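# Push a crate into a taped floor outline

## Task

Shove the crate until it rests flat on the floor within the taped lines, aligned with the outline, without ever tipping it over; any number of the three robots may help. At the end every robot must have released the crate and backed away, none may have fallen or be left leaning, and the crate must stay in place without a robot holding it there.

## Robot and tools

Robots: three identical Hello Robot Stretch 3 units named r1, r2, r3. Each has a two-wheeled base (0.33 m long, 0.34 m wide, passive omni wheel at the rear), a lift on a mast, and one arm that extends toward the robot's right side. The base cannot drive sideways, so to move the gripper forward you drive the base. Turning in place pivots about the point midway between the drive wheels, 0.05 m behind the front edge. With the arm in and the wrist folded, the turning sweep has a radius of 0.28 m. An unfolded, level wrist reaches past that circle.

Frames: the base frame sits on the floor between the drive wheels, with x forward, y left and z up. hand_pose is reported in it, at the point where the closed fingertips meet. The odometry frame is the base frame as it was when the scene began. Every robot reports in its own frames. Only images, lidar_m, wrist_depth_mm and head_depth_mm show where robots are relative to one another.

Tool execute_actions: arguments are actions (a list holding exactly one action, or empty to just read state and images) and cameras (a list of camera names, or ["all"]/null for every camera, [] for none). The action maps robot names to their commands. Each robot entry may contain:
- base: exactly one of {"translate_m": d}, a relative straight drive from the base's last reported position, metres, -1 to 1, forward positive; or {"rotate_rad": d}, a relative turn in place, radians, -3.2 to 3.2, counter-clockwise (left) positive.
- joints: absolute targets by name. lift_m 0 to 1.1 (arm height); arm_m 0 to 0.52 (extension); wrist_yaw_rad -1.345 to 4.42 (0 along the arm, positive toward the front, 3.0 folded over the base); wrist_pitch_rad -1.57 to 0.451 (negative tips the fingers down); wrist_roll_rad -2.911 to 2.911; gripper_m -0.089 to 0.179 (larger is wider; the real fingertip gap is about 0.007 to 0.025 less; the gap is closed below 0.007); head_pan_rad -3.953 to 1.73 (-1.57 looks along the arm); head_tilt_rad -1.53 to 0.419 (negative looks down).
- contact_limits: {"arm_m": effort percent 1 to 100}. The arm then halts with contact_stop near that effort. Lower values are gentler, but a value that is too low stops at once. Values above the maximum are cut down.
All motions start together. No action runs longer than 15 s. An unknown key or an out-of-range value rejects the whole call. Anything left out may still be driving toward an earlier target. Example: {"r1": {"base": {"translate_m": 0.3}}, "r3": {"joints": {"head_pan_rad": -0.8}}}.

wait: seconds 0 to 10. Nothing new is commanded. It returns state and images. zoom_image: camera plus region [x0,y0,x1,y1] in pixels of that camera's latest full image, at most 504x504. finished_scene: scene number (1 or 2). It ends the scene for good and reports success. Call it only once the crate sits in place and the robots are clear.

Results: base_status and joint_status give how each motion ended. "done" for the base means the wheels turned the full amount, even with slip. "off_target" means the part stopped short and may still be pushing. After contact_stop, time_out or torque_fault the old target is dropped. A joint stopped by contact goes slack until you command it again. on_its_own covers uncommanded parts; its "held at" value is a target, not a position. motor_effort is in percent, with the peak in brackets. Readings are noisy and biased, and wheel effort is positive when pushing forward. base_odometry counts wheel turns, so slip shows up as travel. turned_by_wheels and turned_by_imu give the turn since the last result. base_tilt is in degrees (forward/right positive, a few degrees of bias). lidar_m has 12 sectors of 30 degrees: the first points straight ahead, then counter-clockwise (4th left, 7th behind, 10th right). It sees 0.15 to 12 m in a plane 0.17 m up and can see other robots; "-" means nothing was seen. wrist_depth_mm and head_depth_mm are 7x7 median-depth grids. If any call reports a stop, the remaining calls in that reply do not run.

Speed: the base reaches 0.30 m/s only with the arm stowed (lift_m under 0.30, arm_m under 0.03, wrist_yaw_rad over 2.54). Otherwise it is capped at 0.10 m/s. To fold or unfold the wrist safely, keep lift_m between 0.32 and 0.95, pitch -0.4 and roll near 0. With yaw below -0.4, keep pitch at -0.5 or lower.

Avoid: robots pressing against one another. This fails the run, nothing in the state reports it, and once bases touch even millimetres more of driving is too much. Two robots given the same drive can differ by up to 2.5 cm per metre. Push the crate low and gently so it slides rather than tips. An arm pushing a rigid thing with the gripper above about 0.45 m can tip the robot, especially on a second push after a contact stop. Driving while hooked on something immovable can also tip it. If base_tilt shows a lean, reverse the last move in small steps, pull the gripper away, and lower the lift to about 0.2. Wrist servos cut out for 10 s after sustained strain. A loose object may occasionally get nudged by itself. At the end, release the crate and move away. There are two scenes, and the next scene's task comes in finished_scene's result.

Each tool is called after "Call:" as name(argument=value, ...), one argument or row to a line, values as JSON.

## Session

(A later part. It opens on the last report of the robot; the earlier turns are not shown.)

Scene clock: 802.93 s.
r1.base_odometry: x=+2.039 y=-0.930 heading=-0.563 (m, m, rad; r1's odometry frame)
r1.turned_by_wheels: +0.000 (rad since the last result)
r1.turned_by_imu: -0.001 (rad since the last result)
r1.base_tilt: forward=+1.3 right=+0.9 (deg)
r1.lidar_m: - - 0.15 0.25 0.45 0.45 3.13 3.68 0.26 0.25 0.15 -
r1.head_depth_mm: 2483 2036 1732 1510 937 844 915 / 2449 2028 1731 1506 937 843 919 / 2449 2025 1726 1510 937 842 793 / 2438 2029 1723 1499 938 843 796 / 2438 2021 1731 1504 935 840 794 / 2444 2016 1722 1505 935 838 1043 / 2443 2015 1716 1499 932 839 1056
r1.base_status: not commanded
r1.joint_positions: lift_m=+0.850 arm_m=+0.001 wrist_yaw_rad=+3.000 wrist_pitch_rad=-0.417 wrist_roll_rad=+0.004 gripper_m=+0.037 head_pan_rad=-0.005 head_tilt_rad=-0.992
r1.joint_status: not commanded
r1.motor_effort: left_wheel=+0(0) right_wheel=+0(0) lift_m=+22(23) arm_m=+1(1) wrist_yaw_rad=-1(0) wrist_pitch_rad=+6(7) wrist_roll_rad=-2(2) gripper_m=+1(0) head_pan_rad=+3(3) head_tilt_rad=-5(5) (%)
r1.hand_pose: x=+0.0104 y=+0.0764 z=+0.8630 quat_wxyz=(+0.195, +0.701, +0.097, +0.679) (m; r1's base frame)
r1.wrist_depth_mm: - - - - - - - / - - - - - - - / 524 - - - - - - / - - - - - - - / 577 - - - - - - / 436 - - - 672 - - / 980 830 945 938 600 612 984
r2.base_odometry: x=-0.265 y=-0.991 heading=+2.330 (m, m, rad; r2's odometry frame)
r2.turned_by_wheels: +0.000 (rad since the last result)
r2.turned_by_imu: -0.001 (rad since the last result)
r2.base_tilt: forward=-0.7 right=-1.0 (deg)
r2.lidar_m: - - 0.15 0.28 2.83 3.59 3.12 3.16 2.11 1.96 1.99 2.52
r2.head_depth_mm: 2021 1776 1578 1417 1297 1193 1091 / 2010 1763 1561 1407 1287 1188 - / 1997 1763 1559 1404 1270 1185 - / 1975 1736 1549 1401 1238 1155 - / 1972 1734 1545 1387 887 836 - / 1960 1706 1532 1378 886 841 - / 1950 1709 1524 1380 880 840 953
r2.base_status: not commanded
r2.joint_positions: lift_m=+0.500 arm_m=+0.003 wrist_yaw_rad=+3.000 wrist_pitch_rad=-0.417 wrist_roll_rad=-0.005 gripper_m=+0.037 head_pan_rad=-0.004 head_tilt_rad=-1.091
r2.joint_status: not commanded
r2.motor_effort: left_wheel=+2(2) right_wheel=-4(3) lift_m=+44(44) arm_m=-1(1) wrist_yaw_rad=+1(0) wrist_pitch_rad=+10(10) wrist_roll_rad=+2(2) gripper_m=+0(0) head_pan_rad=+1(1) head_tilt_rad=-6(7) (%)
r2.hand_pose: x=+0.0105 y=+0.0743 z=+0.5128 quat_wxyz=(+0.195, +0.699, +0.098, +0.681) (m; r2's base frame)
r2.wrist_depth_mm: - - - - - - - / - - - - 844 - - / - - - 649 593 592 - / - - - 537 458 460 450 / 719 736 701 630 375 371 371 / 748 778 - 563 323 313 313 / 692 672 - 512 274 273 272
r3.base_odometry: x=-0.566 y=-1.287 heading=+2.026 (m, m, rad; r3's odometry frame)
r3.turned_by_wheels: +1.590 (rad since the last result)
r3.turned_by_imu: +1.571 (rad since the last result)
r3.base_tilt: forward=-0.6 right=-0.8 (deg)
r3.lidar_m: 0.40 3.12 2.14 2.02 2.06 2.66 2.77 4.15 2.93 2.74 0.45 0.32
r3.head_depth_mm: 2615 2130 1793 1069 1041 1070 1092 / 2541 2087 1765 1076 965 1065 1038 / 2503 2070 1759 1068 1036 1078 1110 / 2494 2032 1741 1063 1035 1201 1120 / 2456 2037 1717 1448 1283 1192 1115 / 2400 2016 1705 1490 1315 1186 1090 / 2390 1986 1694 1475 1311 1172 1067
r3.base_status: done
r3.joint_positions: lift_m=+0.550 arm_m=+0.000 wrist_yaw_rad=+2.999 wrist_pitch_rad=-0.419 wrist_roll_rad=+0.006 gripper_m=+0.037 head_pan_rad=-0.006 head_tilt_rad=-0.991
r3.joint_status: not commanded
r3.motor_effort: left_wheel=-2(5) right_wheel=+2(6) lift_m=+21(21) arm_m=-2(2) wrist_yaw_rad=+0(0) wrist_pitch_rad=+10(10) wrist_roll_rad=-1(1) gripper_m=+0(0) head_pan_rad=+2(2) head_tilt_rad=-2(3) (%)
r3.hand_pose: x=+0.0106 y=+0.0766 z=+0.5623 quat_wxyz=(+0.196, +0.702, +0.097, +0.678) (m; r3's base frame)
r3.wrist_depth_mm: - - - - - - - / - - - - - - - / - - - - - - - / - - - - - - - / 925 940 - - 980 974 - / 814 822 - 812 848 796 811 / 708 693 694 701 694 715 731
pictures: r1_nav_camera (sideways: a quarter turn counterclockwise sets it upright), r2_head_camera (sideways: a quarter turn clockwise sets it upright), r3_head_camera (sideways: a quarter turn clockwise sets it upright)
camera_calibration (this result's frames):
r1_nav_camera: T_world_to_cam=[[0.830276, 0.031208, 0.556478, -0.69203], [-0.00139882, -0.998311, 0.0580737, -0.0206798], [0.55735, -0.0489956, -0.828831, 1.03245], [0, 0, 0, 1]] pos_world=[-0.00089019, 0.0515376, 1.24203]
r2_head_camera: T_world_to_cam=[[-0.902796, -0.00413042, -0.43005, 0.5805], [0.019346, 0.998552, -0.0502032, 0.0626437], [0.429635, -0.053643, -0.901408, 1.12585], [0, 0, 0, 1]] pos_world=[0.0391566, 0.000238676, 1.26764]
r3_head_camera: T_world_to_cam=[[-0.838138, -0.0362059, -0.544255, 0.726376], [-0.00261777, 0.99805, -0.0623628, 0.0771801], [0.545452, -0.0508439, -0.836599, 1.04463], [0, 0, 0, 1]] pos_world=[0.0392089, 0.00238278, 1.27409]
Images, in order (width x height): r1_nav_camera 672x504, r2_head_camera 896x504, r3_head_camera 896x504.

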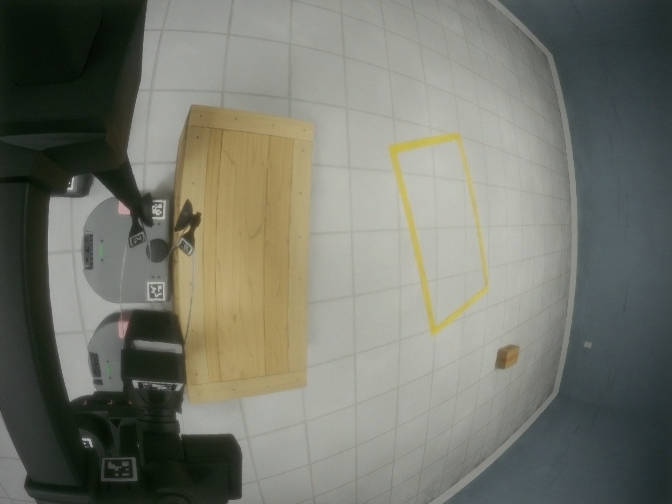

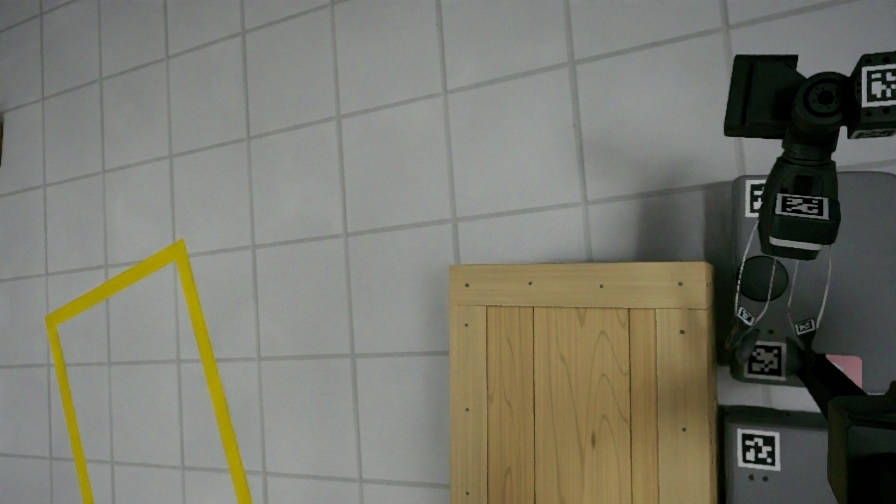

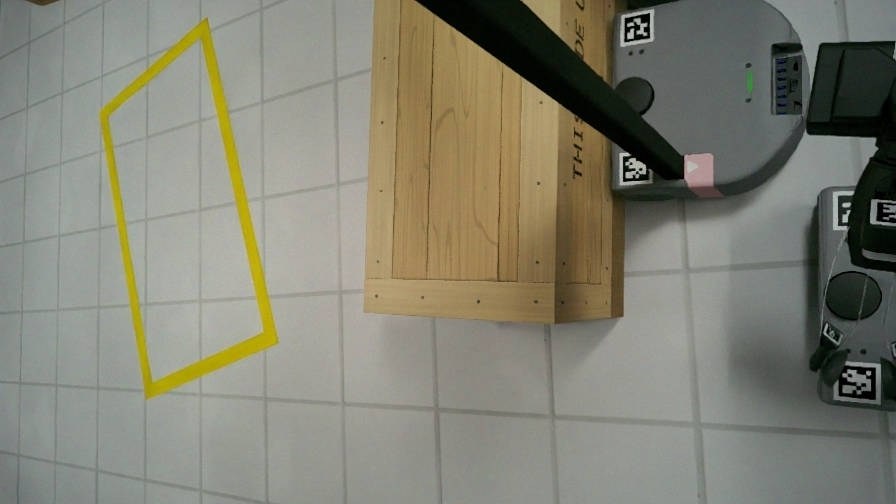

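Call:
execute_actions(
  actions=[
    {"r3":{"base":{"translate_m":-0.15}},"r1":{"base":{"translate_m":-0.03}}},
  ],
  cameras=[],
)

Call:
execute_actions(
  actions=[
    {"r3":{"base":{"rotate_rad":0.06}},"r1":{"base":{"rotate_rad":0.1}}},
  ],
  cameras=[],
)

Call:
execute_actions(
  actions=[
    {"r3":{"base":{"translate_m":0.12}},"r1":{"base":{"translate_m":-0.15}}},
  ],
  cameras=[],
)

Call:
execute_actions(
  actions=[
    {"r3":{"base":{"rotate_rad":-0.06}},"r1":{"base":{"rotate_rad":-0.1}}},
  ],
  cameras=["r3_head_camera","r2_head_camera","r1_head_camera"],
)

Scene clock: 855.83 s.
r1.base_odometry: x=+2.013 y=-0.914 heading=-0.563 (m, m, rad; r1's odometry frame)
r1.turned_by_wheels: +0.000 (rad since the last result)
r1.turned_by_imu: -0.001 (rad since the last result)
r1.base_tilt: forward=+1.3 right=+0.9 (deg)
r1.lidar_m: - - 0.15 0.36 2.45 0.54 3.10 3.68 2.53 0.25 0.15 -
r1.head_depth_mm: 2450 2023 1729 1506 938 840 927 / 2437 2022 1733 1516 938 841 951 / 2461 2036 1723 1506 939 841 1026 / 2456 2014 1726 1509 935 841 1099 / 2449 2019 1730 1501 935 840 1100 / 2427 2015 1724 1500 935 840 1060 / 2436 2010 1724 1496 931 839 1069
r1.base_status: done
r1.joint_positions: lift_m=+0.850 arm_m=+0.001 wrist_yaw_rad=+3.000 wrist_pitch_rad=-0.417 wrist_roll_rad=+0.004 gripper_m=+0.037 head_pan_rad=-0.005 head_tilt_rad=-0.992
r1.joint_status: not commanded
r1.motor_effort: left_wheel=+0(6) right_wheel=-1(6) lift_m=+23(22) arm_m=+1(1) wrist_yaw_rad=+0(0) wrist_pitch_rad=+6(7) wrist_roll_rad=-2(2) gripper_m=+0(0) head_pan_rad=+3(3) head_tilt_rad=-5(5) (%)
r1.hand_pose: x=+0.0104 y=+0.0764 z=+0.8630 quat_wxyz=(+0.195, +0.701, +0.097, +0.679) (m; r1's base frame)
r1.wrist_depth_mm: - - - - - - - / - - - - - - - / - - - - - - - / - - - - - - - / - - - - - - - / - - - - 667 712 - / 972 877 961 960 598 596 964
r2.base_odometry: x=-0.265 y=-0.991 heading=+2.330 (m, m, rad; r2's odometry frame)
r2.turned_by_wheels: +0.000 (rad since the last result)
r2.turned_by_imu: -0.002 (rad since the last result)
r2.base_tilt: forward=-0.8 right=-1.0 (deg)
r2.lidar_m: - - 0.15 0.28 2.83 3.60 3.14 3.15 2.11 1.96 1.99 2.52
r2.head_depth_mm: 2035 1757 1576 1414 1285 1177 1093 / 2027 1767 1572 1414 1288 1193 - / 2002 1743 1561 1407 1281 1185 - / 1990 1744 1550 1392 1243 1157 - / 1988 1741 1543 1393 890 834 - / 1953 1727 1530 1381 887 841 - / 1932 1705 1526 1373 878 842 951
r2.base_status: not commanded
r2.joint_positions: lift_m=+0.500 arm_m=+0.003 wrist_yaw_rad=+3.000 wrist_pitch_rad=-0.417 wrist_roll_rad=-0.005 gripper_m=+0.037 head_pan_rad=-0.004 head_tilt_rad=-1.091
r2.joint_status: not commanded
r2.motor_effort: left_wheel=+2(2) right_wheel=-3(3) lift_m=+44(44) arm_m=-1(1) wrist_yaw_rad=+0(1) wrist_pitch_rad=+10(10) wrist_roll_rad=+2(2) gripper_m=+1(0) head_pan_rad=+2(2) head_tilt_rad=-6(6) (%)
r2.hand_pose: x=+0.0105 y=+0.0743 z=+0.5128 quat_wxyz=(+0.195, +0.699, +0.098, +0.681) (m; r2's base frame)
r2.wrist_depth_mm: - - - - - - - / - - - - 831 - - / - - - 648 604 586 - / 874 - - 544 455 456 460 / 725 877 713 617 375 371 375 / 759 777 - 582 326 314 314 / 698 526 - 513 273 270 270
r3.base_odometry: x=-0.500 y=-1.422 heading=+2.026 (m, m, rad; r3's odometry frame)
r3.turned_by_wheels: +0.000 (rad since the last result)
r3.turned_by_imu: -0.001 (rad since the last result)
r3.base_tilt: forward=-0.6 right=-0.8 (deg)
r3.lidar_m: 0.55 3.07 2.13 2.01 2.03 2.64 2.62 4.01 2.92 2.75 0.72 0.42
r3.head_depth_mm: 2594 2072 526 1081 1210 1128 1124 / 2561 2080 1241 1055 1168 1112 1135 / 2521 2056 1233 1090 1195 1160 1113 / 2484 2041 1216 1081 1297 1205 1118 / 2454 2021 1708 1439 1310 1198 1114 / 2427 1997 1707 1493 1319 1187 1091 / 2388 1975 1693 1479 1316 1178 1066
r3.base_status: done
r3.joint_positions: lift_m=+0.550 arm_m=+0.000 wrist_yaw_rad=+2.999 wrist_pitch_rad=-0.419 wrist_roll_rad=+0.006 gripper_m=+0.037 head_pan_rad=-0.006 head_tilt_rad=-0.991
r3.joint_status: not commanded
r3.motor_effort: left_wheel=-1(7) right_wheel=+2(3) lift_m=+21(21) arm_m=-2(2) wrist_yaw_rad=+1(0) wrist_pitch_rad=+9(10) wrist_roll_rad=-1(1) gripper_m=+0(0) head_pan_rad=+3(3) head_tilt_rad=-2(3) (%)
r3.hand_pose: x=+0.0106 y=+0.0766 z=+0.5623 quat_wxyz=(+0.196, +0.702, +0.097, +0.678) (m; r3's base frame)
r3.wrist_depth_mm: - - - - - - - / - - - - - - - / - - - - - - - / - - - - - - - / 976 986 - - 972 967 - / 808 818 - 814 860 821 836 / 688 692 706 705 690 702 713
pictures: none
No camera images: the call's "cameras" was empty. Leave "cameras" out to get every camera's image.

Scene clock: 856.80 s.
r1.base_odometry: x=+2.013 y=-0.914 heading=-0.463 (m, m, rad; r1's odometry frame)
r1.turned_by_wheels: +0.100 (rad since the last result)
r1.turned_by_imu: +0.101 (rad since the last result)
r1.base_tilt: forward=+1.3 right=+0.9 (deg)
r1.lidar_m: - - 0.15 2.40 0.54 0.54 3.11 3.32 0.25 0.25 0.15 -
r1.head_depth_mm: 2463 2040 1729 1513 937 845 915 / 2430 2031 1721 1506 937 845 940 / 2438 2022 1729 1506 935 842 820 / 2431 2029 1726 1502 935 842 1102 / 2444 2021 1725 1508 936 840 1102 / 2435 2028 1717 1501 936 853 1104 / 2452 2015 1724 1503 934 849 1085
r1.base_status: done
r1.joint_positions: lift_m=+0.850 arm_m=+0.001 wrist_yaw_rad=+3.000 wrist_pitch_rad=-0.417 wrist_roll_rad=+0.004 gripper_m=+0.037 head_pan_rad=-0.005 head_tilt_rad=-0.992
r1.joint_status: not commanded
r1.motor_effort: left_wheel=-3(7) right_wheel=+2(4) lift_m=+23(22) arm_m=+1(1) wrist_yaw_rad=+0(1) wrist_pitch_rad=+6(7) wrist_roll_rad=-2(2) gripper_m=+0(1) head_pan_rad=+3(3) head_tilt_rad=-5(5) (%)
r1.hand_pose: x=+0.0104 y=+0.0764 z=+0.8630 quat_wxyz=(+0.195, +0.701, +0.097, +0.679) (m; r1's base frame)
r1.wrist_depth_mm: - - - - - - - / - - - - - - - / - - - - - - - / - - - - - - - / 694 - - - - - - / - - - - 680 688 - / 971 858 965 989 599 600 977
r2.base_odometry: x=-0.265 y=-0.991 heading=+2.330 (m, m, rad; r2's odometry frame)
r2.turned_by_wheels: +0.000 (rad since the last result)
r2.turned_by_imu: +0.000 (rad since the last result)
r2.base_tilt: forward=-0.6 right=-1.0 (deg)
r2.lidar_m: - - 0.15 0.28 2.82 3.58 3.13 3.16 2.13 1.96 1.99 2.52
r2.head_depth_mm: 2045 1774 1576 1426 1287 1184 1090 / 2002 1761 1564 1406 1280 1186 - / 1978 1760 1557 1411 1281 1184 - / 1968 1749 1558 1396 1231 1153 - / 1965 1734 1545 1379 889 836 - / 1953 1710 1537 1389 883 841 - / 1932 1703 1518 1378 880 840 951
r2.base_status: not commanded
r2.joint_positions: lift_m=+0.500 arm_m=+0.003 wrist_yaw_rad=+3.000 wrist_pitch_rad=-0.417 wrist_roll_rad=-0.005 gripper_m=+0.037 head_pan_rad=-0.004 head_tilt_rad=-1.091
r2.joint_status: not commanded
r2.motor_effort: left_wheel=+2(2) right_wheel=-4(3) lift_m=+44(44) arm_m=-1(1) wrist_yaw_rad=+0(0) wrist_pitch_rad=+10(10) wrist_roll_rad=+3(3) gripper_m=+0(0) head_pan_rad=+1(2) head_tilt_rad=-7(6) (%)
r2.hand_pose: x=+0.0105 y=+0.0743 z=+0.5128 quat_wxyz=(+0.195, +0.699, +0.098, +0.681) (m; r2's base frame)
r2.wrist_depth_mm: - - - - - - - / - - - - 862 - - / - - - 636 609 594 - / 886 - - 525 468 459 458 / 735 876 708 620 378 372 368 / 744 751 - 579 322 318 311 / 689 544 - 514 273 274 270
r3.base_odometry: x=-0.500 y=-1.422 heading=+2.086 (m, m, rad; r3's odometry frame)
r3.turned_by_wheels: +0.060 (rad since the last result)
r3.turned_by_imu: +0.059 (rad since the last result)
r3.base_tilt: forward=-0.6 right=-0.8 (deg)
r3.lidar_m: 0.55 2.88 2.09 2.00 2.07 2.78 2.62 3.97 2.87 2.75 0.71 0.41
r3.head_depth_mm: 2578 2102 1787 632 1180 1105 1123 / 2545 2087 1242 1093 1130 1096 1135 / 2516 2055 1229 1090 1244 1176 1113 / 2495 2038 1218 1082 1294 1202 1114 / 2454 2023 1730 1500 1325 1194 1110 / 2422 2013 1702 1485 1323 1185 1092 / 2397 1989 1683 1478 1311 1174 1065
r3.base_status: done
r3.joint_positions: lift_m=+0.550 arm_m=+0.000 wrist_yaw_rad=+2.999 wrist_pitch_rad=-0.419 wrist_roll_rad=+0.006 gripper_m=+0.037 head_pan_rad=-0.006 head_tilt_rad=-0.991
r3.joint_status: not commanded
r3.motor_effort: left_wheel=-2(3) right_wheel=+2(4) lift_m=+21(21) arm_m=-2(2) wrist_yaw_rad=+1(0) wrist_pitch_rad=+10(10) wrist_roll_rad=-1(1) gripper_m=-1(0) head_pan_rad=+2(2) head_tilt_rad=-3(3) (%)
r3.hand_pose: x=+0.0106 y=+0.0766 z=+0.5623 quat_wxyz=(+0.196, +0.702, +0.097, +0.678) (m; r3's base frame)
r3.wrist_depth_mm: - - - - - - - / - - - - - - - / - - - - - - - / - - - - - - - / 953 949 - - 990 964 - / 798 807 - 815 840 821 839 / 704 695 714 712 677 717 725
pictures: none
No camera images: the call's "cameras" was empty. Leave "cameras" out to get every camera's image.

Scene clock: 859.90 s.
r1.base_odometry: x=+1.879 y=-0.847 heading=-0.464 (m, m, rad; r1's odometry frame)
r1.turned_by_wheels: +0.000 (rad since the last result)
r1.turned_by_imu: -0.001 (rad since the last result)
r1.base_tilt: forward=+1.2 right=+0.9 (deg)
r1.lidar_m: 0.24 0.26 0.38 2.40 0.38 3.50 2.94 3.30 2.45 0.25 0.25 0.25
r1.head_depth_mm: 2455 2028 1729 1514 938 898 926 / 2458 2039 1725 1503 936 983 976 / 2447 2033 1734 1052 938 1076 1121 / 2451 2015 1733 1058 938 1143 1114 / 2436 2016 1726 1056 936 1143 1115 / 2462 2013 1710 1054 936 1161 1101 / 2419 2010 1723 1472 933 1178 1084
r1.base_status: done
r1.joint_positions: lift_m=+0.850 arm_m=+0.001 wrist_yaw_rad=+3.000 wrist_pitch_rad=-0.417 wrist_roll_rad=+0.004 gripper_m=+0.037 head_pan_rad=-0.005 head_tilt_rad=-0.992
r1.joint_status: not commanded
r1.motor_effort: left_wheel=-3(9) right_wheel=+2(2) lift_m=+23(23) arm_m=+1(1) wrist_yaw_rad=+0(0) wrist_pitch_rad=+7(7) wrist_roll_rad=-2(2) gripper_m=+0(0) head_pan_rad=+3(2) head_tilt_rad=-4(5) (%)
r1.hand_pose: x=+0.0104 y=+0.0764 z=+0.8630 quat_wxyz=(+0.195, +0.701, +0.097, +0.679) (m; r1's base frame)
r1.wrist_depth_mm: - - - - - - - / - - - - - - - / 464 - - - - - - / 371 439 - - - - - / 312 338 - - - - - / - 361 - - 740 686 746 / - 977 857 - 791 598 590
r2.base_odometry: x=-0.265 y=-0.991 heading=+2.330 (m, m, rad; r2's odometry frame)
r2.turned_by_wheels: +0.000 (rad since the last result)
r2.turned_by_imu: -0.001 (rad since the last result)
r2.base_tilt: forward=-0.5 right=-1.0 (deg)
r2.lidar_m: - - 0.15 0.28 2.82 3.58 3.13 3.15 2.11 1.96 1.99 2.52
r2.head_depth_mm: 2019 1780 1581 1415 1292 1182 1094 / 2014 1762 1566 1416 1283 1191 - / 1998 1746 1556 1408 1282 1185 - / 1997 1739 1546 1399 1241 1156 - / 1975 1730 1542 1387 885 831 - / 1950 1713 1523 1383 886 841 - / 1952 1709 1523 1371 878 837 1092
r2.base_status: not commanded
r2.joint_positions: lift_m=+0.500 arm_m=+0.003 wrist_yaw_rad=+3.000 wrist_pitch_rad=-0.417 wrist_roll_rad=-0.005 gripper_m=+0.037 head_pan_rad=-0.004 head_tilt_rad=-1.091
r2.joint_status: not commanded
r2.motor_effort: left_wheel=+2(2) right_wheel=-3(3) lift_m=+44(44) arm_m=-1(1) wrist_yaw_rad=+0(0) wrist_pitch_rad=+10(10) wrist_roll_rad=+2(2) gripper_m=+0(0) head_pan_rad=+2(2) head_tilt_rad=-6(6) (%)
r2.hand_pose: x=+0.0105 y=+0.0743 z=+0.5128 quat_wxyz=(+0.195, +0.699, +0.098, +0.681) (m; r2's base frame)
r2.wrist_depth_mm: - - - - - - - / - - - - 846 - - / - - - 646 583 592 - / - - - 535 463 457 452 / 741 713 983 626 375 373 369 / 696 600 - 688 326 313 310 / 532 523 - 641 275 272 272
r3.base_odometry: x=-0.559 y=-1.317 heading=+2.086 (m, m, rad; r3's odometry frame)
r3.turned_by_wheels: +0.000 (rad since the last result)
r3.turned_by_imu: +0.000 (rad since the last result)
r3.base_tilt: forward=-0.7 right=-0.8 (deg)
r3.lidar_m: 0.43 2.88 2.10 2.00 2.07 2.79 2.74 3.98 2.87 2.75 0.25 0.44
r3.head_depth_mm: 2591 2100 1788 1088 1058 1227 958 / 2558 2100 1785 1080 1078 1221 873 / 2533 2064 1753 1071 1096 1208 1064 / 2503 2047 1738 1063 1117 1198 1115 / 2446 2010 1724 1505 1306 1198 1106 / 2441 2004 1709 1492 1318 1184 1089 / 2385 2001 1689 1484 1309 1182 1069
r3.base_status: done
r3.joint_positions: lift_m=+0.550 arm_m=+0.000 wrist_yaw_rad=+2.999 wrist_pitch_rad=-0.419 wrist_roll_rad=+0.006 gripper_m=+0.037 head_pan_rad=-0.006 head_tilt_rad=-0.991
r3.joint_status: not commanded
r3.motor_effort: left_wheel=-1(3) right_wheel=+2(6) lift_m=+21(21) arm_m=-2(2) wrist_yaw_rad=+0(1) wrist_pitch_rad=+10(9) wrist_roll_rad=-1(1) gripper_m=-1(0) head_pan_rad=+4(2) head_tilt_rad=-2(3) (%)
r3.hand_pose: x=+0.0106 y=+0.0766 z=+0.5623 quat_wxyz=(+0.196, +0.702, +0.097, +0.678) (m; r3's base frame)
r3.wrist_depth_mm: - - - - - - - / - - - - - - - / - - - - - - - / - - - - - - - / 983 951 - - 955 986 - / 778 794 - 836 871 840 836 / 695 702 699 692 690 697 711
pictures: none
No camera images: the call's "cameras" was empty. Leave "cameras" out to get every camera's image.

Scene clock: 860.87 s.
r1.base_odometry: x=+1.879 y=-0.847 heading=-0.563 (m, m, rad; r1's odometry frame)
r1.turned_by_wheels: -0.100 (rad since the last result)
r1.turned_by_imu: -0.101 (rad since the last result)
r1.base_tilt: forward=+1.2 right=+0.8 (deg)
r1.lidar_m: 0.24 0.25 0.34 2.40 2.45 3.18 2.94 3.69 2.52 2.37 0.25 0.25
r1.head_depth_mm: 2411 2028 1733 1057 940 936 926 / 2437 2030 1725 1056 934 1004 963 / 2467 2026 1729 1057 936 1134 1122 / 2442 2030 1733 1056 934 1145 1114 / 2444 2010 1723 1052 936 1143 1115 / 2443 2020 1719 1052 935 1148 1103 / 2444 2005 1723 1052 933 1147 1082
r1.base_status: done
r1.joint_positions: lift_m=+0.850 arm_m=+0.001 wrist_yaw_rad=+3.000 wrist_pitch_rad=-0.417 wrist_roll_rad=+0.004 gripper_m=+0.037 head_pan_rad=-0.005 head_tilt_rad=-0.992
r1.joint_status: not commanded
r1.motor_effort: left_wheel=+4(8) right_wheel=-3(6) lift_m=+23(22) arm_m=+1(1) wrist_yaw_rad=-1(1) wrist_pitch_rad=+7(7) wrist_roll_rad=-2(2) gripper_m=-1(0) head_pan_rad=+3(3) head_tilt_rad=-5(5) (%)
r1.hand_pose: x=+0.0104 y=+0.0764 z=+0.8630 quat_wxyz=(+0.195, +0.701, +0.097, +0.679) (m; r1's base frame)
r1.wrist_depth_mm: - - - - - - - / 476 - - - - - - / 456 - - - - - - / 388 - - - - - - / 306 352 - - - - - / - 326 - - 711 693 - / 989 883 860 - 728 601 595
r2.base_odometry: x=-0.265 y=-0.991 heading=+2.330 (m, m, rad; r2's odometry frame)
r2.turned_by_wheels: +0.000 (rad since the last result)
r2.turned_by_imu: +0.000 (rad since the last result)
r2.base_tilt: forward=-0.7 right=-1.1 (deg)
r2.lidar_m: - - 0.15 0.28 2.83 3.58 3.11 3.14 2.12 1.96 1.99 2.52
r2.head_depth_mm: 2031 1770 1582 1420 1288 1183 1093 / 2003 1761 1561 1416 1288 1192 - / 2000 1753 1552 1397 1280 1185 - / 1975 1727 1549 1405 1240 1150 - / 1970 1723 1534 1386 890 836 - / 1958 1721 1538 1387 885 841 - / 1928 1704 1523 1370 881 840 1088
r2.base_status: not commanded
r2.joint_positions: lift_m=+0.500 arm_m=+0.003 wrist_yaw_rad=+3.000 wrist_pitch_rad=-0.417 wrist_roll_rad=-0.005 gripper_m=+0.037 head_pan_rad=-0.004 head_tilt_rad=-1.091
r2.joint_status: not commanded
r2.motor_effort: left_wheel=+2(2) right_wheel=-3(3) lift_m=+44(44) arm_m=-1(1) wrist_yaw_rad=+1(0) wrist_pitch_rad=+10(10) wrist_roll_rad=+3(2) gripper_m=+0(0) head_pan_rad=+1(2) head_tilt_rad=-6(6) (%)
r2.hand_pose: x=+0.0105 y=+0.0743 z=+0.5128 quat_wxyz=(+0.195, +0.699, +0.098, +0.681) (m; r2's base frame)
r2.wrist_depth_mm: - - - - - - - / - - - - 848 - - / - - - 625 589 589 - / - - - 534 460 460 450 / 715 720 986 619 378 374 373 / 643 610 - 704 326 314 315 / 533 517 - 642 272 272 270
r3.base_odometry: x=-0.559 y=-1.317 heading=+2.026 (m, m, rad; r3's odometry frame)
r3.turned_by_wheels: -0.060 (rad since the last result)
r3.turned_by_imu: -0.059 (rad since the last result)
r3.base_tilt: forward=-0.6 right=-0.8 (deg)
r3.lidar_m: 0.43 3.11 2.13 2.01 2.04 2.65 2.74 4.14 2.93 2.75 0.24 0.44
r3.head_depth_mm: 2590 2107 1797 1084 1128 1020 981 / 2565 2095 1767 1081 1127 1062 990 / 2530 2061 1752 1070 1128 1193 1046 / 2494 2043 1738 1063 1119 1197 1114 / 2443 2028 1737 1442 1284 1196 1114 / 2429 1997 1712 1485 1320 1190 1090 / 2390 1986 1684 1476 1310 1178 1066
r3.base_status: done
r3.joint_positions: lift_m=+0.550 arm_m=+0.000 wrist_yaw_rad=+2.999 wrist_pitch_rad=-0.419 wrist_roll_rad=+0.006 gripper_m=+0.037 head_pan_rad=-0.006 head_tilt_rad=-0.991
r3.joint_status: not commanded
r3.motor_effort: left_wheel=+2(4) right_wheel=-1(1) lift_m=+21(21) arm_m=-2(2) wrist_yaw_rad=-1(1) wrist_pitch_rad=+10(9) wrist_roll_rad=-1(1) gripper_m=+0(1) head_pan_rad=+2(3) head_tilt_rad=-3(2) (%)
r3.hand_pose: x=+0.0106 y=+0.0766 z=+0.5623 quat_wxyz=(+0.196, +0.702, +0.097, +0.678) (m; r3's base frame)
r3.wrist_depth_mm: - - - - - - - / - - - - - - - / - - - - - - - / - - - - - - - / 965 951 - - 962 967 - / 778 798 - 816 856 830 814 / 696 696 700 710 703 695 723
pictures: r1_head_camera (sideways: a quarter turn clockwise sets it upright), r2_head_camera (sideways: a quarter turn clockwise sets it upright), r3_head_camera (sideways: a quarter turn clockwise sets it upright)
camera_calibration (this result's frames):
r1_head_camera: T_world_to_cam=[[-0.845367, -0.0338253, -0.533115, 0.717246], [-0.0406051, 0.999175, 0.000991919, 0.00151218], [0.532641, 0.0224857, -0.846042, 1.05733], [0, 0, 0, 1]] pos_world=[0.043218, -0.00102476, 1.27692]
r2_head_camera: T_world_to_cam=[[-0.902796, -0.00413042, -0.43005, 0.5805], [0.019346, 0.998552, -0.0502032, 0.0626437], [0.429635, -0.053643, -0.901408, 1.12585], [0, 0, 0, 1]] pos_world=[0.0391566, 0.000238676, 1.26764]
r3_head_camera: T_world_to_cam=[[-0.838138, -0.036206, -0.544255, 0.726376], [-0.00261786, 0.99805, -0.0623628, 0.0771801], [0.545452, -0.0508439, -0.836599, 1.04463], [0, 0, 0, 1]] pos_world=[0.0392089, 0.00238278, 1.27409]
Images, in order (width x height): r1_head_camera 896x504, r2_head_camera 896x504, r3_head_camera 896x504.

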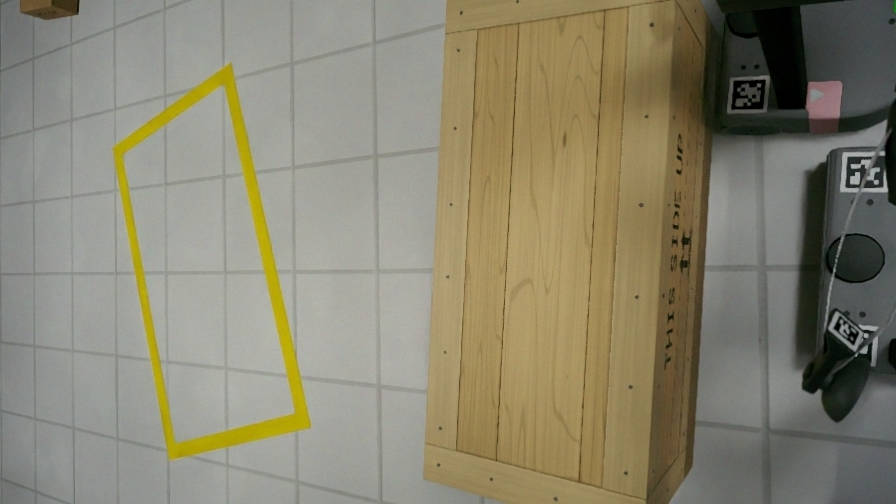

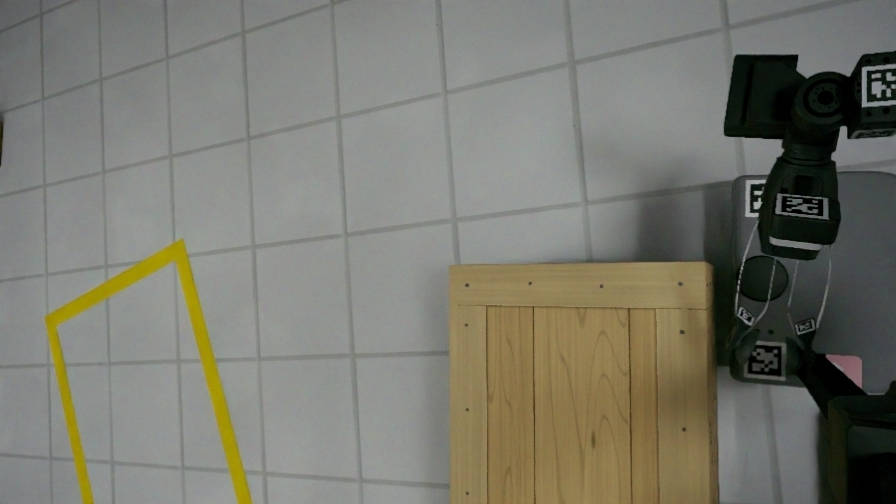

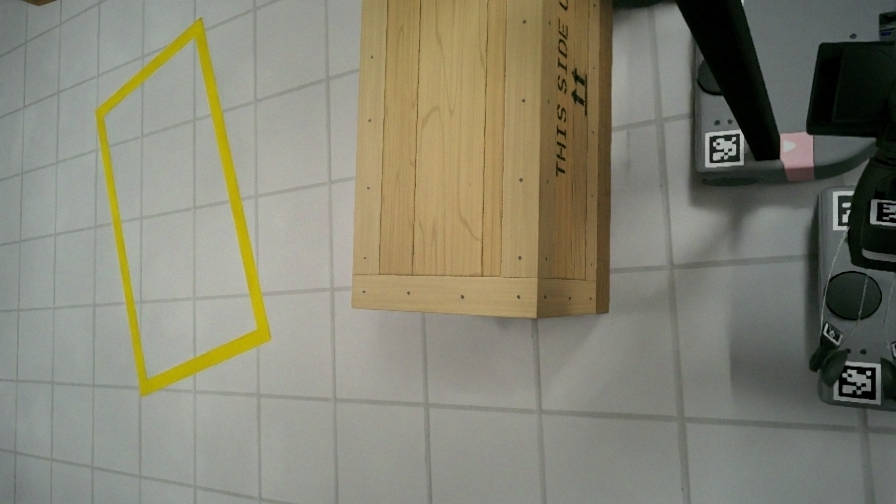

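Call:
execute_actions(
  actions=[
    {"r2":{"base":{"translate_m":-0.03}},"r1":{"base":{"translate_m":0.15}},"r3":{"base":{"translate_m":0.3}}},
  ],
  cameras=[],
)

Call:
execute_actions(
  actions=[
    {"r2":{"base":{"rotate_rad":-0.1}}},
  ],
  cameras=[],
)

Call:
execute_actions(
  actions=[
    {"r2":{"base":{"translate_m":-0.18}}},
  ],
  cameras=[],
)

Call:
execute_actions(
  actions=[
    {"r2":{"base":{"rotate_rad":0.1}}},
  ],
  cameras=["r3_head_camera","r2_head_camera","r1_head_camera"],
)

Scene clock: 910.63 s.
r1.base_odometry: x=+2.006 y=-0.927 heading=-0.563 (m, m, rad; r1's odometry frame)
r1.turned_by_wheels: +0.000 (rad since the last result)
r1.turned_by_imu: +0.000 (rad since the last result)
r1.base_tilt: forward=+1.3 right=+0.7 (deg)
r1.lidar_m: - - 0.15 0.34 2.46 3.19 3.10 3.66 0.24 0.24 0.15 -
r1.head_depth_mm: 2458 2030 1732 1509 935 844 928 / 2454 2028 1737 1500 938 844 941 / 2462 2037 1722 1505 935 842 1012 / 2454 2013 1731 1500 936 840 1099 / 2456 2022 1726 1504 937 841 1098 / 2446 2020 1720 1501 937 840 961 / 2431 2016 1718 1509 934 838 1005
r1.base_status: done
r1.joint_positions: lift_m=+0.850 arm_m=+0.001 wrist_yaw_rad=+3.000 wrist_pitch_rad=-0.417 wrist_roll_rad=+0.004 gripper_m=+0.037 head_pan_rad=-0.005 head_tilt_rad=-0.992
r1.joint_status: not commanded
r1.motor_effort: left_wheel=+3(9) right_wheel=-3(4) lift_m=+23(23) arm_m=+1(1) wrist_yaw_rad=+0(0) wrist_pitch_rad=+6(6) wrist_roll_rad=-2(2) gripper_m=+0(1) head_pan_rad=+3(3) head_tilt_rad=-5(5) (%)
r1.hand_pose: x=+0.0104 y=+0.0764 z=+0.8630 quat_wxyz=(+0.195, +0.701, +0.097, +0.679) (m; r1's base frame)
r1.wrist_depth_mm: - - - - - - - / - - - - - - - / - - - - - - - / - - 643 - - - - / - - - - - - - / - - - 901 685 711 - / 996 997 841 842 597 598 967
r2.base_odometry: x=-0.244 y=-1.013 heading=+2.330 (m, m, rad; r2's odometry frame)
r2.turned_by_wheels: +0.000 (rad since the last result)
r2.turned_by_imu: -0.002 (rad since the last result)
r2.base_tilt: forward=-0.7 right=-1.1 (deg)
r2.lidar_m: 4.64 - 0.15 0.35 2.83 3.60 3.11 3.15 2.12 1.96 2.00 2.52
r2.head_depth_mm: 2027 1779 1577 1414 1292 1182 1092 / 2019 1760 1568 1410 1285 1191 - / 2010 1739 1546 1413 1270 1184 - / 1981 1747 1538 1396 1247 1168 - / 1966 1731 1535 974 889 875 - / 1956 1714 1539 968 882 977 - / 1956 1714 1522 969 882 976 948
r2.base_status: done
r2.joint_positions: lift_m=+0.500 arm_m=+0.003 wrist_yaw_rad=+3.000 wrist_pitch_rad=-0.417 wrist_roll_rad=-0.005 gripper_m=+0.037 head_pan_rad=-0.004 head_tilt_rad=-1.091
r2.joint_status: not commanded
r2.motor_effort: left_wheel=+2(4) right_wheel=-3(6) lift_m=+44(44) arm_m=-1(1) wrist_yaw_rad=+0(1) wrist_pitch_rad=+10(10) wrist_roll_rad=+2(2) gripper_m=-1(0) head_pan_rad=+2(2) head_tilt_rad=-6(6) (%)
r2.hand_pose: x=+0.0105 y=+0.0743 z=+0.5128 quat_wxyz=(+0.195, +0.699, +0.098, +0.681) (m; r2's base frame)
r2.wrist_depth_mm: - - - - - - - / - - - - 837 - - / - - - 702 591 592 - / - - 829 722 460 447 453 / 975 976 677 692 374 374 366 / 783 786 - 590 327 314 312 / 707 651 - 521 339 271 272
r3.base_odometry: x=-0.691 y=-1.048 heading=+2.026 (m, m, rad; r3's odometry frame)
r3.turned_by_wheels: +0.000 (rad since the last result)
r3.turned_by_imu: +0.000 (rad since the last result)
r3.base_tilt: forward=-0.7 right=-0.8 (deg)
r3.lidar_m: - 3.15 2.15 2.03 2.07 2.67 3.02 4.21 2.91 0.22 0.18 0.15
r3.head_depth_mm: 2621 2113 1793 1549 958 872 973 / 2563 2091 1773 1535 951 866 995 / 2521 2068 1755 1530 947 861 1087 / 2479 2037 1734 1513 940 855 1120 / 2441 2021 1723 1508 1286 878 1116 / 2419 1989 1700 1483 1321 1187 1094 / 2395 1975 1700 1479 1307 1175 1066
r3.base_status: done
r3.joint_positions: lift_m=+0.550 arm_m=+0.000 wrist_yaw_rad=+2.999 wrist_pitch_rad=-0.419 wrist_roll_rad=+0.006 gripper_m=+0.037 head_pan_rad=-0.006 head_tilt_rad=-0.991
r3.joint_status: not commanded
r3.motor_effort: left_wheel=+2(5) right_wheel=-1(3) lift_m=+21(21) arm_m=-2(2) wrist_yaw_rad=+0(0) wrist_pitch_rad=+10(10) wrist_roll_rad=-1(1) gripper_m=+0(1) head_pan_rad=+2(3) head_tilt_rad=-3(3) (%)
r3.hand_pose: x=+0.0106 y=+0.0766 z=+0.5623 quat_wxyz=(+0.196, +0.702, +0.097, +0.678) (m; r3's base frame)
r3.wrist_depth_mm: - - - - - - - / - - - - - - - / - - - - - - - / - - - - - - - / 954 974 - - - 991 - / 808 816 - 824 849 863 823 / 692 701 712 717 689 698 714
pictures: none
No camera images: the call's "cameras" was empty. Leave "cameras" out to get every camera's image.

Scene clock: 911.80 s.
r1.base_odometry: x=+2.006 y=-0.927 heading=-0.563 (m, m, rad; r1's odometry frame)
r1.turned_by_wheels: +0.000 (rad since the last result)
r1.turned_by_imu: +0.000 (rad since the last result)
r1.base_tilt: forward=+1.2 right=+0.8 (deg)
r1.lidar_m: - - 0.15 0.34 2.46 3.21 3.08 3.65 0.24 0.23 0.15 -
r1.head_depth_mm: 2447 2040 1732 1516 939 843 926 / 2465 2027 1725 1502 937 843 940 / 2454 2024 1722 1504 937 839 1010 / 2446 2022 1722 1501 936 836 1096 / 2441 2018 1726 1503 935 842 1098 / 2436 2014 1730 1502 936 838 963 / 2456 2020 1716 1495 933 841 1003
r1.base_status: not commanded
r1.joint_positions: lift_m=+0.850 arm_m=+0.001 wrist_yaw_rad=+3.000 wrist_pitch_rad=-0.417 wrist_roll_rad=+0.004 gripper_m=+0.037 head_pan_rad=-0.005 head_tilt_rad=-0.992
r1.joint_status: not commanded
r1.motor_effort: left_wheel=+3(3) right_wheel=-3(3) lift_m=+22(22) arm_m=+1(1) wrist_yaw_rad=+0(0) wrist_pitch_rad=+7(7) wrist_roll_rad=-2(2) gripper_m=+0(0) head_pan_rad=+3(2) head_tilt_rad=-5(5) (%)
r1.hand_pose: x=+0.0104 y=+0.0764 z=+0.8630 quat_wxyz=(+0.195, +0.701, +0.097, +0.679) (m; r1's base frame)
r1.wrist_depth_mm: - - - - - - - / - - - - - - - / - - - - - - - / - - 642 - - - - / - - - - - - - / - - - 903 670 705 - / - 976 828 849 608 594 973
r2.base_odometry: x=-0.244 y=-1.013 heading=+2.230 (m, m, rad; r2's odometry frame)
r2.turned_by_wheels: -0.100 (rad since the last result)
r2.turned_by_imu: -0.100 (rad since the last result)
r2.base_tilt: forward=-0.6 right=-1.2 (deg)
r2.lidar_m: 4.36 - 0.15 0.29 0.51 3.33 3.09 3.63 2.21 1.97 1.97 2.35
r2.head_depth_mm: 2012 1784 1573 1421 1290 1178 1089 / 2016 1775 1569 1408 1282 1193 - / 1993 1750 1557 1398 1266 1185 - / 1983 1746 1550 1396 1270 1169 - / 1977 1722 1533 976 892 846 - / 1954 1707 1533 970 885 890 - / 1932 1706 1526 1367 879 836 954
r2.base_status: done
r2.joint_positions: lift_m=+0.500 arm_m=+0.003 wrist_yaw_rad=+3.000 wrist_pitch_rad=-0.417 wrist_roll_rad=-0.005 gripper_m=+0.037 head_pan_rad=-0.004 head_tilt_rad=-1.091
r2.joint_status: not commanded
r2.motor_effort: left_wheel=+2(7) right_wheel=-3(7) lift_m=+44(44) arm_m=-1(1) wrist_yaw_rad=+1(1) wrist_pitch_rad=+10(10) wrist_roll_rad=+3(3) gripper_m=+0(0) head_pan_rad=+2(2) head_tilt_rad=-6(6) (%)
r2.hand_pose: x=+0.0105 y=+0.0743 z=+0.5128 quat_wxyz=(+0.195, +0.699, +0.098, +0.681) (m; r2's base frame)
r2.wrist_depth_mm: - - - - - - - / - - - 852 - - - / - - - 643 607 615 - / - - 900 509 460 451 444 / 929 922 760 575 374 369 366 / 800 763 - 605 323 314 311 / 693 546 - 523 307 271 272
r3.base_odometry: x=-0.691 y=-1.048 heading=+2.026 (m, m, rad; r3's odometry frame)
r3.turned_by_wheels: +0.000 (rad since the last result)
r3.turned_by_imu: +0.000 (rad since the last result)
r3.base_tilt: forward=-0.6 right=-0.9 (deg)
r3.lidar_m: - 3.13 2.16 2.03 2.07 2.68 3.02 4.21 2.90 0.22 0.18 0.15
r3.head_depth_mm: 2579 2113 1789 1558 958 874 974 / 2566 2085 1771 1542 953 867 994 / 2516 2067 1757 1522 946 861 1084 / 2493 2049 1739 1506 938 855 1117 / 2434 2016 1725 1495 1286 878 1111 / 2437 1989 1698 1487 1319 1188 1089 / 2371 1981 1689 1485 1311 1178 1068
r3.base_status: not commanded
r3.joint_positions: lift_m=+0.550 arm_m=+0.000 wrist_yaw_rad=+2.999 wrist_pitch_rad=-0.419 wrist_roll_rad=+0.006 gripper_m=+0.037 head_pan_rad=-0.006 head_tilt_rad=-0.991
r3.joint_status: not commanded
r3.motor_effort: left_wheel=+1(1) right_wheel=-1(1) lift_m=+21(21) arm_m=-2(2) wrist_yaw_rad=+1(0) wrist_pitch_rad=+10(10) wrist_roll_rad=-1(1) gripper_m=+0(0) head_pan_rad=+3(3) head_tilt_rad=-2(2) (%)
r3.hand_pose: x=+0.0106 y=+0.0766 z=+0.5623 quat_wxyz=(+0.196, +0.702, +0.097, +0.678) (m; r3's base frame)
r3.wrist_depth_mm: - - - - - - - / - - - - - - - / - - - - - - - / - - - - - - - / 961 971 - - 967 997 - / 811 790 - 805 856 829 859 / 694 701 694 706 700 721 715
pictures: none
No camera images: the call's "cameras" was empty. Leave "cameras" out to get every camera's image.

Scene clock: 914.67 s.
r1.base_odometry: x=+2.006 y=-0.927 heading=-0.563 (m, m, rad; r1's odometry frame)
r1.turned_by_wheels: +0.000 (rad since the last result)
r1.turned_by_imu: +0.000 (rad since the last result)
r1.base_tilt: forward=+1.2 right=+0.9 (deg)
r1.lidar_m: - - 0.15 0.34 2.45 3.19 3.09 0.31 0.32 0.36 0.15 -
r1.head_depth_mm: 2459 2022 1727 1511 940 844 1053 / 2473 2020 1715 1505 937 842 1061 / 2458 2022 1733 1509 937 840 1011 / 2449 2018 1719 1499 936 839 1096 / 2457 2029 1721 1507 934 840 1101 / 2427 2013 1729 1499 936 838 962 / 2450 2012 1726 1498 933 840 1004
r1.base_status: not commanded
r1.joint_positions: lift_m=+0.850 arm_m=+0.001 wrist_yaw_rad=+3.000 wrist_pitch_rad=-0.417 wrist_roll_rad=+0.004 gripper_m=+0.037 head_pan_rad=-0.005 head_tilt_rad=-0.992
r1.joint_status: not commanded
r1.motor_effort: left_wheel=+3(3) right_wheel=-3(3) lift_m=+23(22) arm_m=+1(1) wrist_yaw_rad=+0(0) wrist_pitch_rad=+7(7) wrist_roll_rad=-2(2) gripper_m=+0(0) head_pan_rad=+3(3) head_tilt_rad=-5(5) (%)
r1.hand_pose: x=+0.0104 y=+0.0764 z=+0.8630 quat_wxyz=(+0.195, +0.701, +0.097, +0.679) (m; r1's base frame)
r1.wrist_depth_mm: - - - - - - - / - - - - - - - / - - - - - - - / - - 636 - - - - / - - - - - - - / - - - 890 673 720 - / - 995 837 844 604 594 960
r2.base_odometry: x=-0.134 y=-1.155 heading=+2.230 (m, m, rad; r2's odometry frame)
r2.turned_by_wheels: +0.000 (rad since the last result)
r2.turned_by_imu: -0.001 (rad since the last result)
r2.base_tilt: forward=-0.6 right=-1.1 (deg)
r2.lidar_m: 0.29 0.29 0.36 0.49 2.75 3.27 2.93 3.72 2.25 2.00 2.01 2.40
r2.head_depth_mm: 2036 1779 1568 1415 1290 1184 1090 / 2005 1762 1575 1417 1285 1191 - / 1982 1754 1556 1400 1282 1184 - / 1973 1747 1554 1399 1253 1182 - / 1975 1736 1543 976 998 1177 - / 1954 1710 1538 970 954 1045 - / 1941 1715 1530 964 917 1006 959
r2.base_status: done
r2.joint_positions: lift_m=+0.500 arm_m=+0.003 wrist_yaw_rad=+3.000 wrist_pitch_rad=-0.417 wrist_roll_rad=-0.005 gripper_m=+0.037 head_pan_rad=-0.004 head_tilt_rad=-1.091
r2.joint_status: not commanded
r2.motor_effort: left_wheel=+2(4) right_wheel=-3(7) lift_m=+44(44) arm_m=-1(1) wrist_yaw_rad=+0(0) wrist_pitch_rad=+10(10) wrist_roll_rad=+2(2) gripper_m=+0(0) head_pan_rad=+1(2) head_tilt_rad=-6(6) (%)
r2.hand_pose: x=+0.0105 y=+0.0743 z=+0.5128 quat_wxyz=(+0.195, +0.699, +0.098, +0.681) (m; r2's base frame)
r2.wrist_depth_mm: - - - - - - - / - - - - 841 935 - / - - - - 623 576 581 / - - 836 868 602 453 450 / 936 954 774 693 601 409 368 / 779 789 - 583 564 431 331 / 695 701 - 507 499 426 328
r3.base_odometry: x=-0.691 y=-1.048 heading=+2.026 (m, m, rad; r3's odometry frame)
r3.turned_by_wheels: +0.000 (rad since the last result)
r3.turned_by_imu: +0.000 (rad since the last result)
r3.base_tilt: forward=-0.6 right=-0.8 (deg)
r3.lidar_m: - 3.14 2.16 2.03 2.07 2.67 3.04 4.25 0.61 0.22 0.18 0.15
r3.head_depth_mm: 2590 2135 1795 1550 961 871 973 / 2558 2086 1777 1535 957 866 995 / 2520 2066 1755 1517 948 863 1086 / 2492 2050 1734 1509 938 856 1121 / 2437 2026 1715 1500 1287 880 1114 / 2421 1988 1712 1493 1319 1182 1088 / 2388 1970 1696 1476 1304 1175 1070
r3.base_status: not commanded
r3.joint_positions: lift_m=+0.550 arm_m=+0.000 wrist_yaw_rad=+2.999 wrist_pitch_rad=-0.419 wrist_roll_rad=+0.006 gripper_m=+0.037 head_pan_rad=-0.006 head_tilt_rad=-0.991
r3.joint_status: not commanded
r3.motor_effort: left_wheel=+1(1) right_wheel=-1(1) lift_m=+21(21) arm_m=-2(2) wrist_yaw_rad=+0(0) wrist_pitch_rad=+10(10) wrist_roll_rad=-1(1) gripper_m=+0(0) head_pan_rad=+2(3) head_tilt_rad=-2(3) (%)
r3.hand_pose: x=+0.0106 y=+0.0766 z=+0.5623 quat_wxyz=(+0.196, +0.702, +0.097, +0.678) (m; r3's base frame)
r3.wrist_depth_mm: - - - - - - - / - - - - - - - / - - - - - - - / - - - - - - - / 945 978 - - 967 991 - / 808 820 - 826 862 820 833 / 697 691 706 703 693 712 716
pictures: none
No camera images: the call's "cameras" was empty. Leave "cameras" out to get every camera's image.

Scene clock: 915.93 s.
r1.base_odometry: x=+2.006 y=-0.927 heading=-0.563 (m, m, rad; r1's odometry frame)
r1.turned_by_wheels: +0.000 (rad since the last result)
r1.turned_by_imu: +0.000 (rad since the last result)
r1.base_tilt: forward=+1.2 right=+0.9 (deg)
r1.lidar_m: - - 0.15 0.34 2.46 3.20 3.11 0.32 0.34 0.36 0.15 -
r1.head_depth_mm: 2452 2033 1732 1507 937 843 1059 / 2465 2033 1725 1511 936 840 1059 / 2446 2026 1733 1509 935 840 1012 / 2451 2023 1721 1498 941 840 1098 / 2450 2017 1719 1501 936 839 1101 / 2441 2017 1725 1504 934 840 961 / 2437 1999 1720 1502 933 841 1002
r1.base_status: not commanded
r1.joint_positions: lift_m=+0.850 arm_m=+0.001 wrist_yaw_rad=+3.000 wrist_pitch_rad=-0.417 wrist_roll_rad=+0.004 gripper_m=+0.037 head_pan_rad=-0.005 head_tilt_rad=-0.992
r1.joint_status: not commanded
r1.motor_effort: left_wheel=+3(3) right_wheel=-3(3) lift_m=+23(23) arm_m=+1(1) wrist_yaw_rad=-1(0) wrist_pitch_rad=+7(6) wrist_roll_rad=-2(2) gripper_m=+0(0) head_pan_rad=+3(3) head_tilt_rad=-5(5) (%)
r1.hand_pose: x=+0.0104 y=+0.0764 z=+0.8630 quat_wxyz=(+0.195, +0.701, +0.097, +0.679) (m; r1's base frame)
r1.wrist_depth_mm: - - - - - - - / - - - - - - - / - - - - - - - / - - 640 - - - - / - - - - - - - / - - - 895 673 712 - / - - 831 841 601 589 962
r2.base_odometry: x=-0.134 y=-1.155 heading=+2.330 (m, m, rad; r2's odometry frame)
r2.turned_by_wheels: +0.100 (rad since the last result)
r2.turned_by_imu: +0.099 (rad since the last result)
r2.base_tilt: forward=-0.8 right=-1.1 (deg)
r2.lidar_m: 0.29 0.30 0.38 0.49 2.79 3.54 2.93 3.23 2.16 1.99 2.03 2.57
r2.head_depth_mm: 2027 1776 1580 1422 1294 1184 1091 / 2008 1761 1563 1410 1283 1195 - / 1986 1741 1557 1408 1279 1184 - / 1984 1746 1547 1006 1226 1184 - / 1973 1726 1537 974 1035 1169 - / 1947 1713 1529 967 1014 1038 - / 1930 1703 1534 966 1006 1008 966
r2.base_status: done
r2.joint_positions: lift_m=+0.500 arm_m=+0.003 wrist_yaw_rad=+3.000 wrist_pitch_rad=-0.417 wrist_roll_rad=-0.005 gripper_m=+0.037 head_pan_rad=-0.004 head_tilt_rad=-1.091
r2.joint_status: not commanded
r2.motor_effort: left_wheel=-1(4) right_wheel=+2(5) lift_m=+44(44) arm_m=-1(1) wrist_yaw_rad=+1(1) wrist_pitch_rad=+10(10) wrist_roll_rad=+2(3) gripper_m=+0(0) head_pan_rad=+2(2) head_tilt_rad=-6(6) (%)
r2.hand_pose: x=+0.0105 y=+0.0743 z=+0.5128 quat_wxyz=(+0.195, +0.699, +0.098, +0.681) (m; r2's base frame)
r2.wrist_depth_mm: - - - - - - - / - - - 925 842 837 - / - - - - 684 590 569 / - - 924 840 679 483 452 / 984 947 829 703 677 443 366 / 799 780 - 580 633 462 336 / 687 696 - 503 491 449 333
r3.base_odometry: x=-0.691 y=-1.048 heading=+2.026 (m, m, rad; r3's odometry frame)
r3.turned_by_wheels: +0.000 (rad since the last result)
r3.turned_by_imu: +0.000 (rad since the last result)
r3.base_tilt: forward=-0.6 right=-0.8 (deg)
r3.lidar_m: - 3.14 2.15 2.03 2.07 2.68 3.03 4.22 0.62 0.22 0.18 0.15
r3.head_depth_mm: 2601 2106 1792 1555 961 873 974 / 2551 2077 1778 1538 954 867 995 / 2522 2074 1759 1526 946 860 1084 / 2493 2048 1740 1513 938 855 1117 / 2434 2022 1721 1504 1280 878 1111 / 2411 1986 1706 1491 1319 1182 1093 / 2367 1958 1687 1475 1310 1177 1067
r3.base_status: not commanded
r3.joint_positions: lift_m=+0.550 arm_m=+0.000 wrist_yaw_rad=+2.999 wrist_pitch_rad=-0.419 wrist_roll_rad=+0.006 gripper_m=+0.037 head_pan_rad=-0.006 head_tilt_rad=-0.991
r3.joint_status: not commanded
r3.motor_effort: left_wheel=+2(2) right_wheel=-1(1) lift_m=+21(21) arm_m=-2(2) wrist_yaw_rad=+1(2) wrist_pitch_rad=+10(9) wrist_roll_rad=-1(1) gripper_m=+0(0) head_pan_rad=+3(2) head_tilt_rad=-2(2) (%)
r3.hand_pose: x=+0.0106 y=+0.0766 z=+0.5623 quat_wxyz=(+0.196, +0.702, +0.097, +0.678) (m; r3's base frame)
r3.wrist_depth_mm: - - - - - - - / - - - - - - - / - - - - - - - / - - - - - - - / 985 938 - - 996 984 - / 801 809 - 822 859 842 842 / 677 706 683 698 686 712 725
pictures: r1_head_camera (sideways: a quarter turn clockwise sets it upright), r2_head_camera (sideways: a quarter turn clockwise sets it upright), r3_head_camera (sideways: a quarter turn clockwise sets it upright)
camera_calibration (this result's frames):
r1_head_camera: T_world_to_cam=[[-0.845367, -0.0338254, -0.533115, 0.717246], [-0.0406052, 0.999175, 0.000991919, 0.00151218], [0.532641, 0.0224858, -0.846042, 1.05733], [0, 0, 0, 1]] pos_world=[0.043218, -0.00102475, 1.27692]
r2_head_camera: T_world_to_cam=[[-0.902796, -0.00413067, -0.43005, 0.5805], [0.0193457, 0.998552, -0.0502032, 0.0626437], [0.429635, -0.0536428, -0.901408, 1.12585], [0, 0, 0, 1]] pos_world=[0.0391566, 0.000238686, 1.26764]
r3_head_camera: T_world_to_cam=[[-0.838138, -0.036206, -0.544255, 0.726376], [-0.00261782, 0.99805, -0.0623628, 0.0771801], [0.545452, -0.0508439, -0.836599, 1.04463], [0, 0, 0, 1]] pos_world=[0.0392089, 0.00238278, 1.27409]
Images, in order (width x height): r1_head_camera 896x504, r2_head_camera 896x504, r3_head_camera 896x504.

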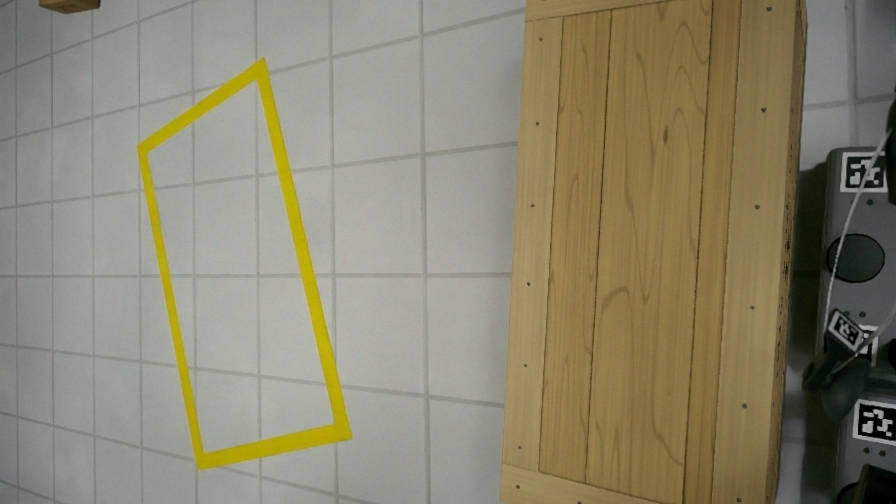

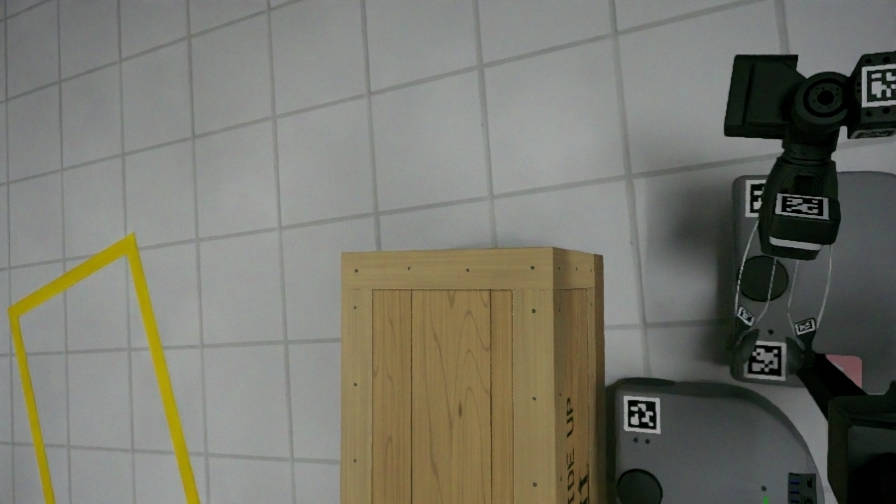

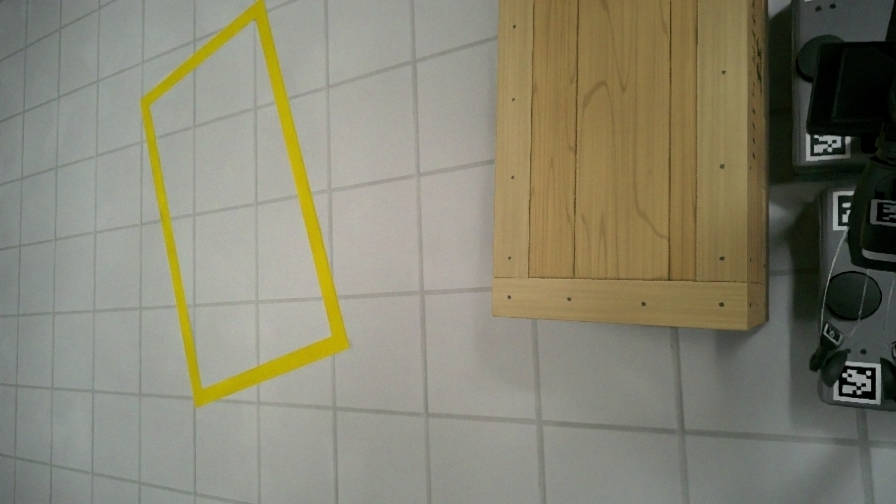

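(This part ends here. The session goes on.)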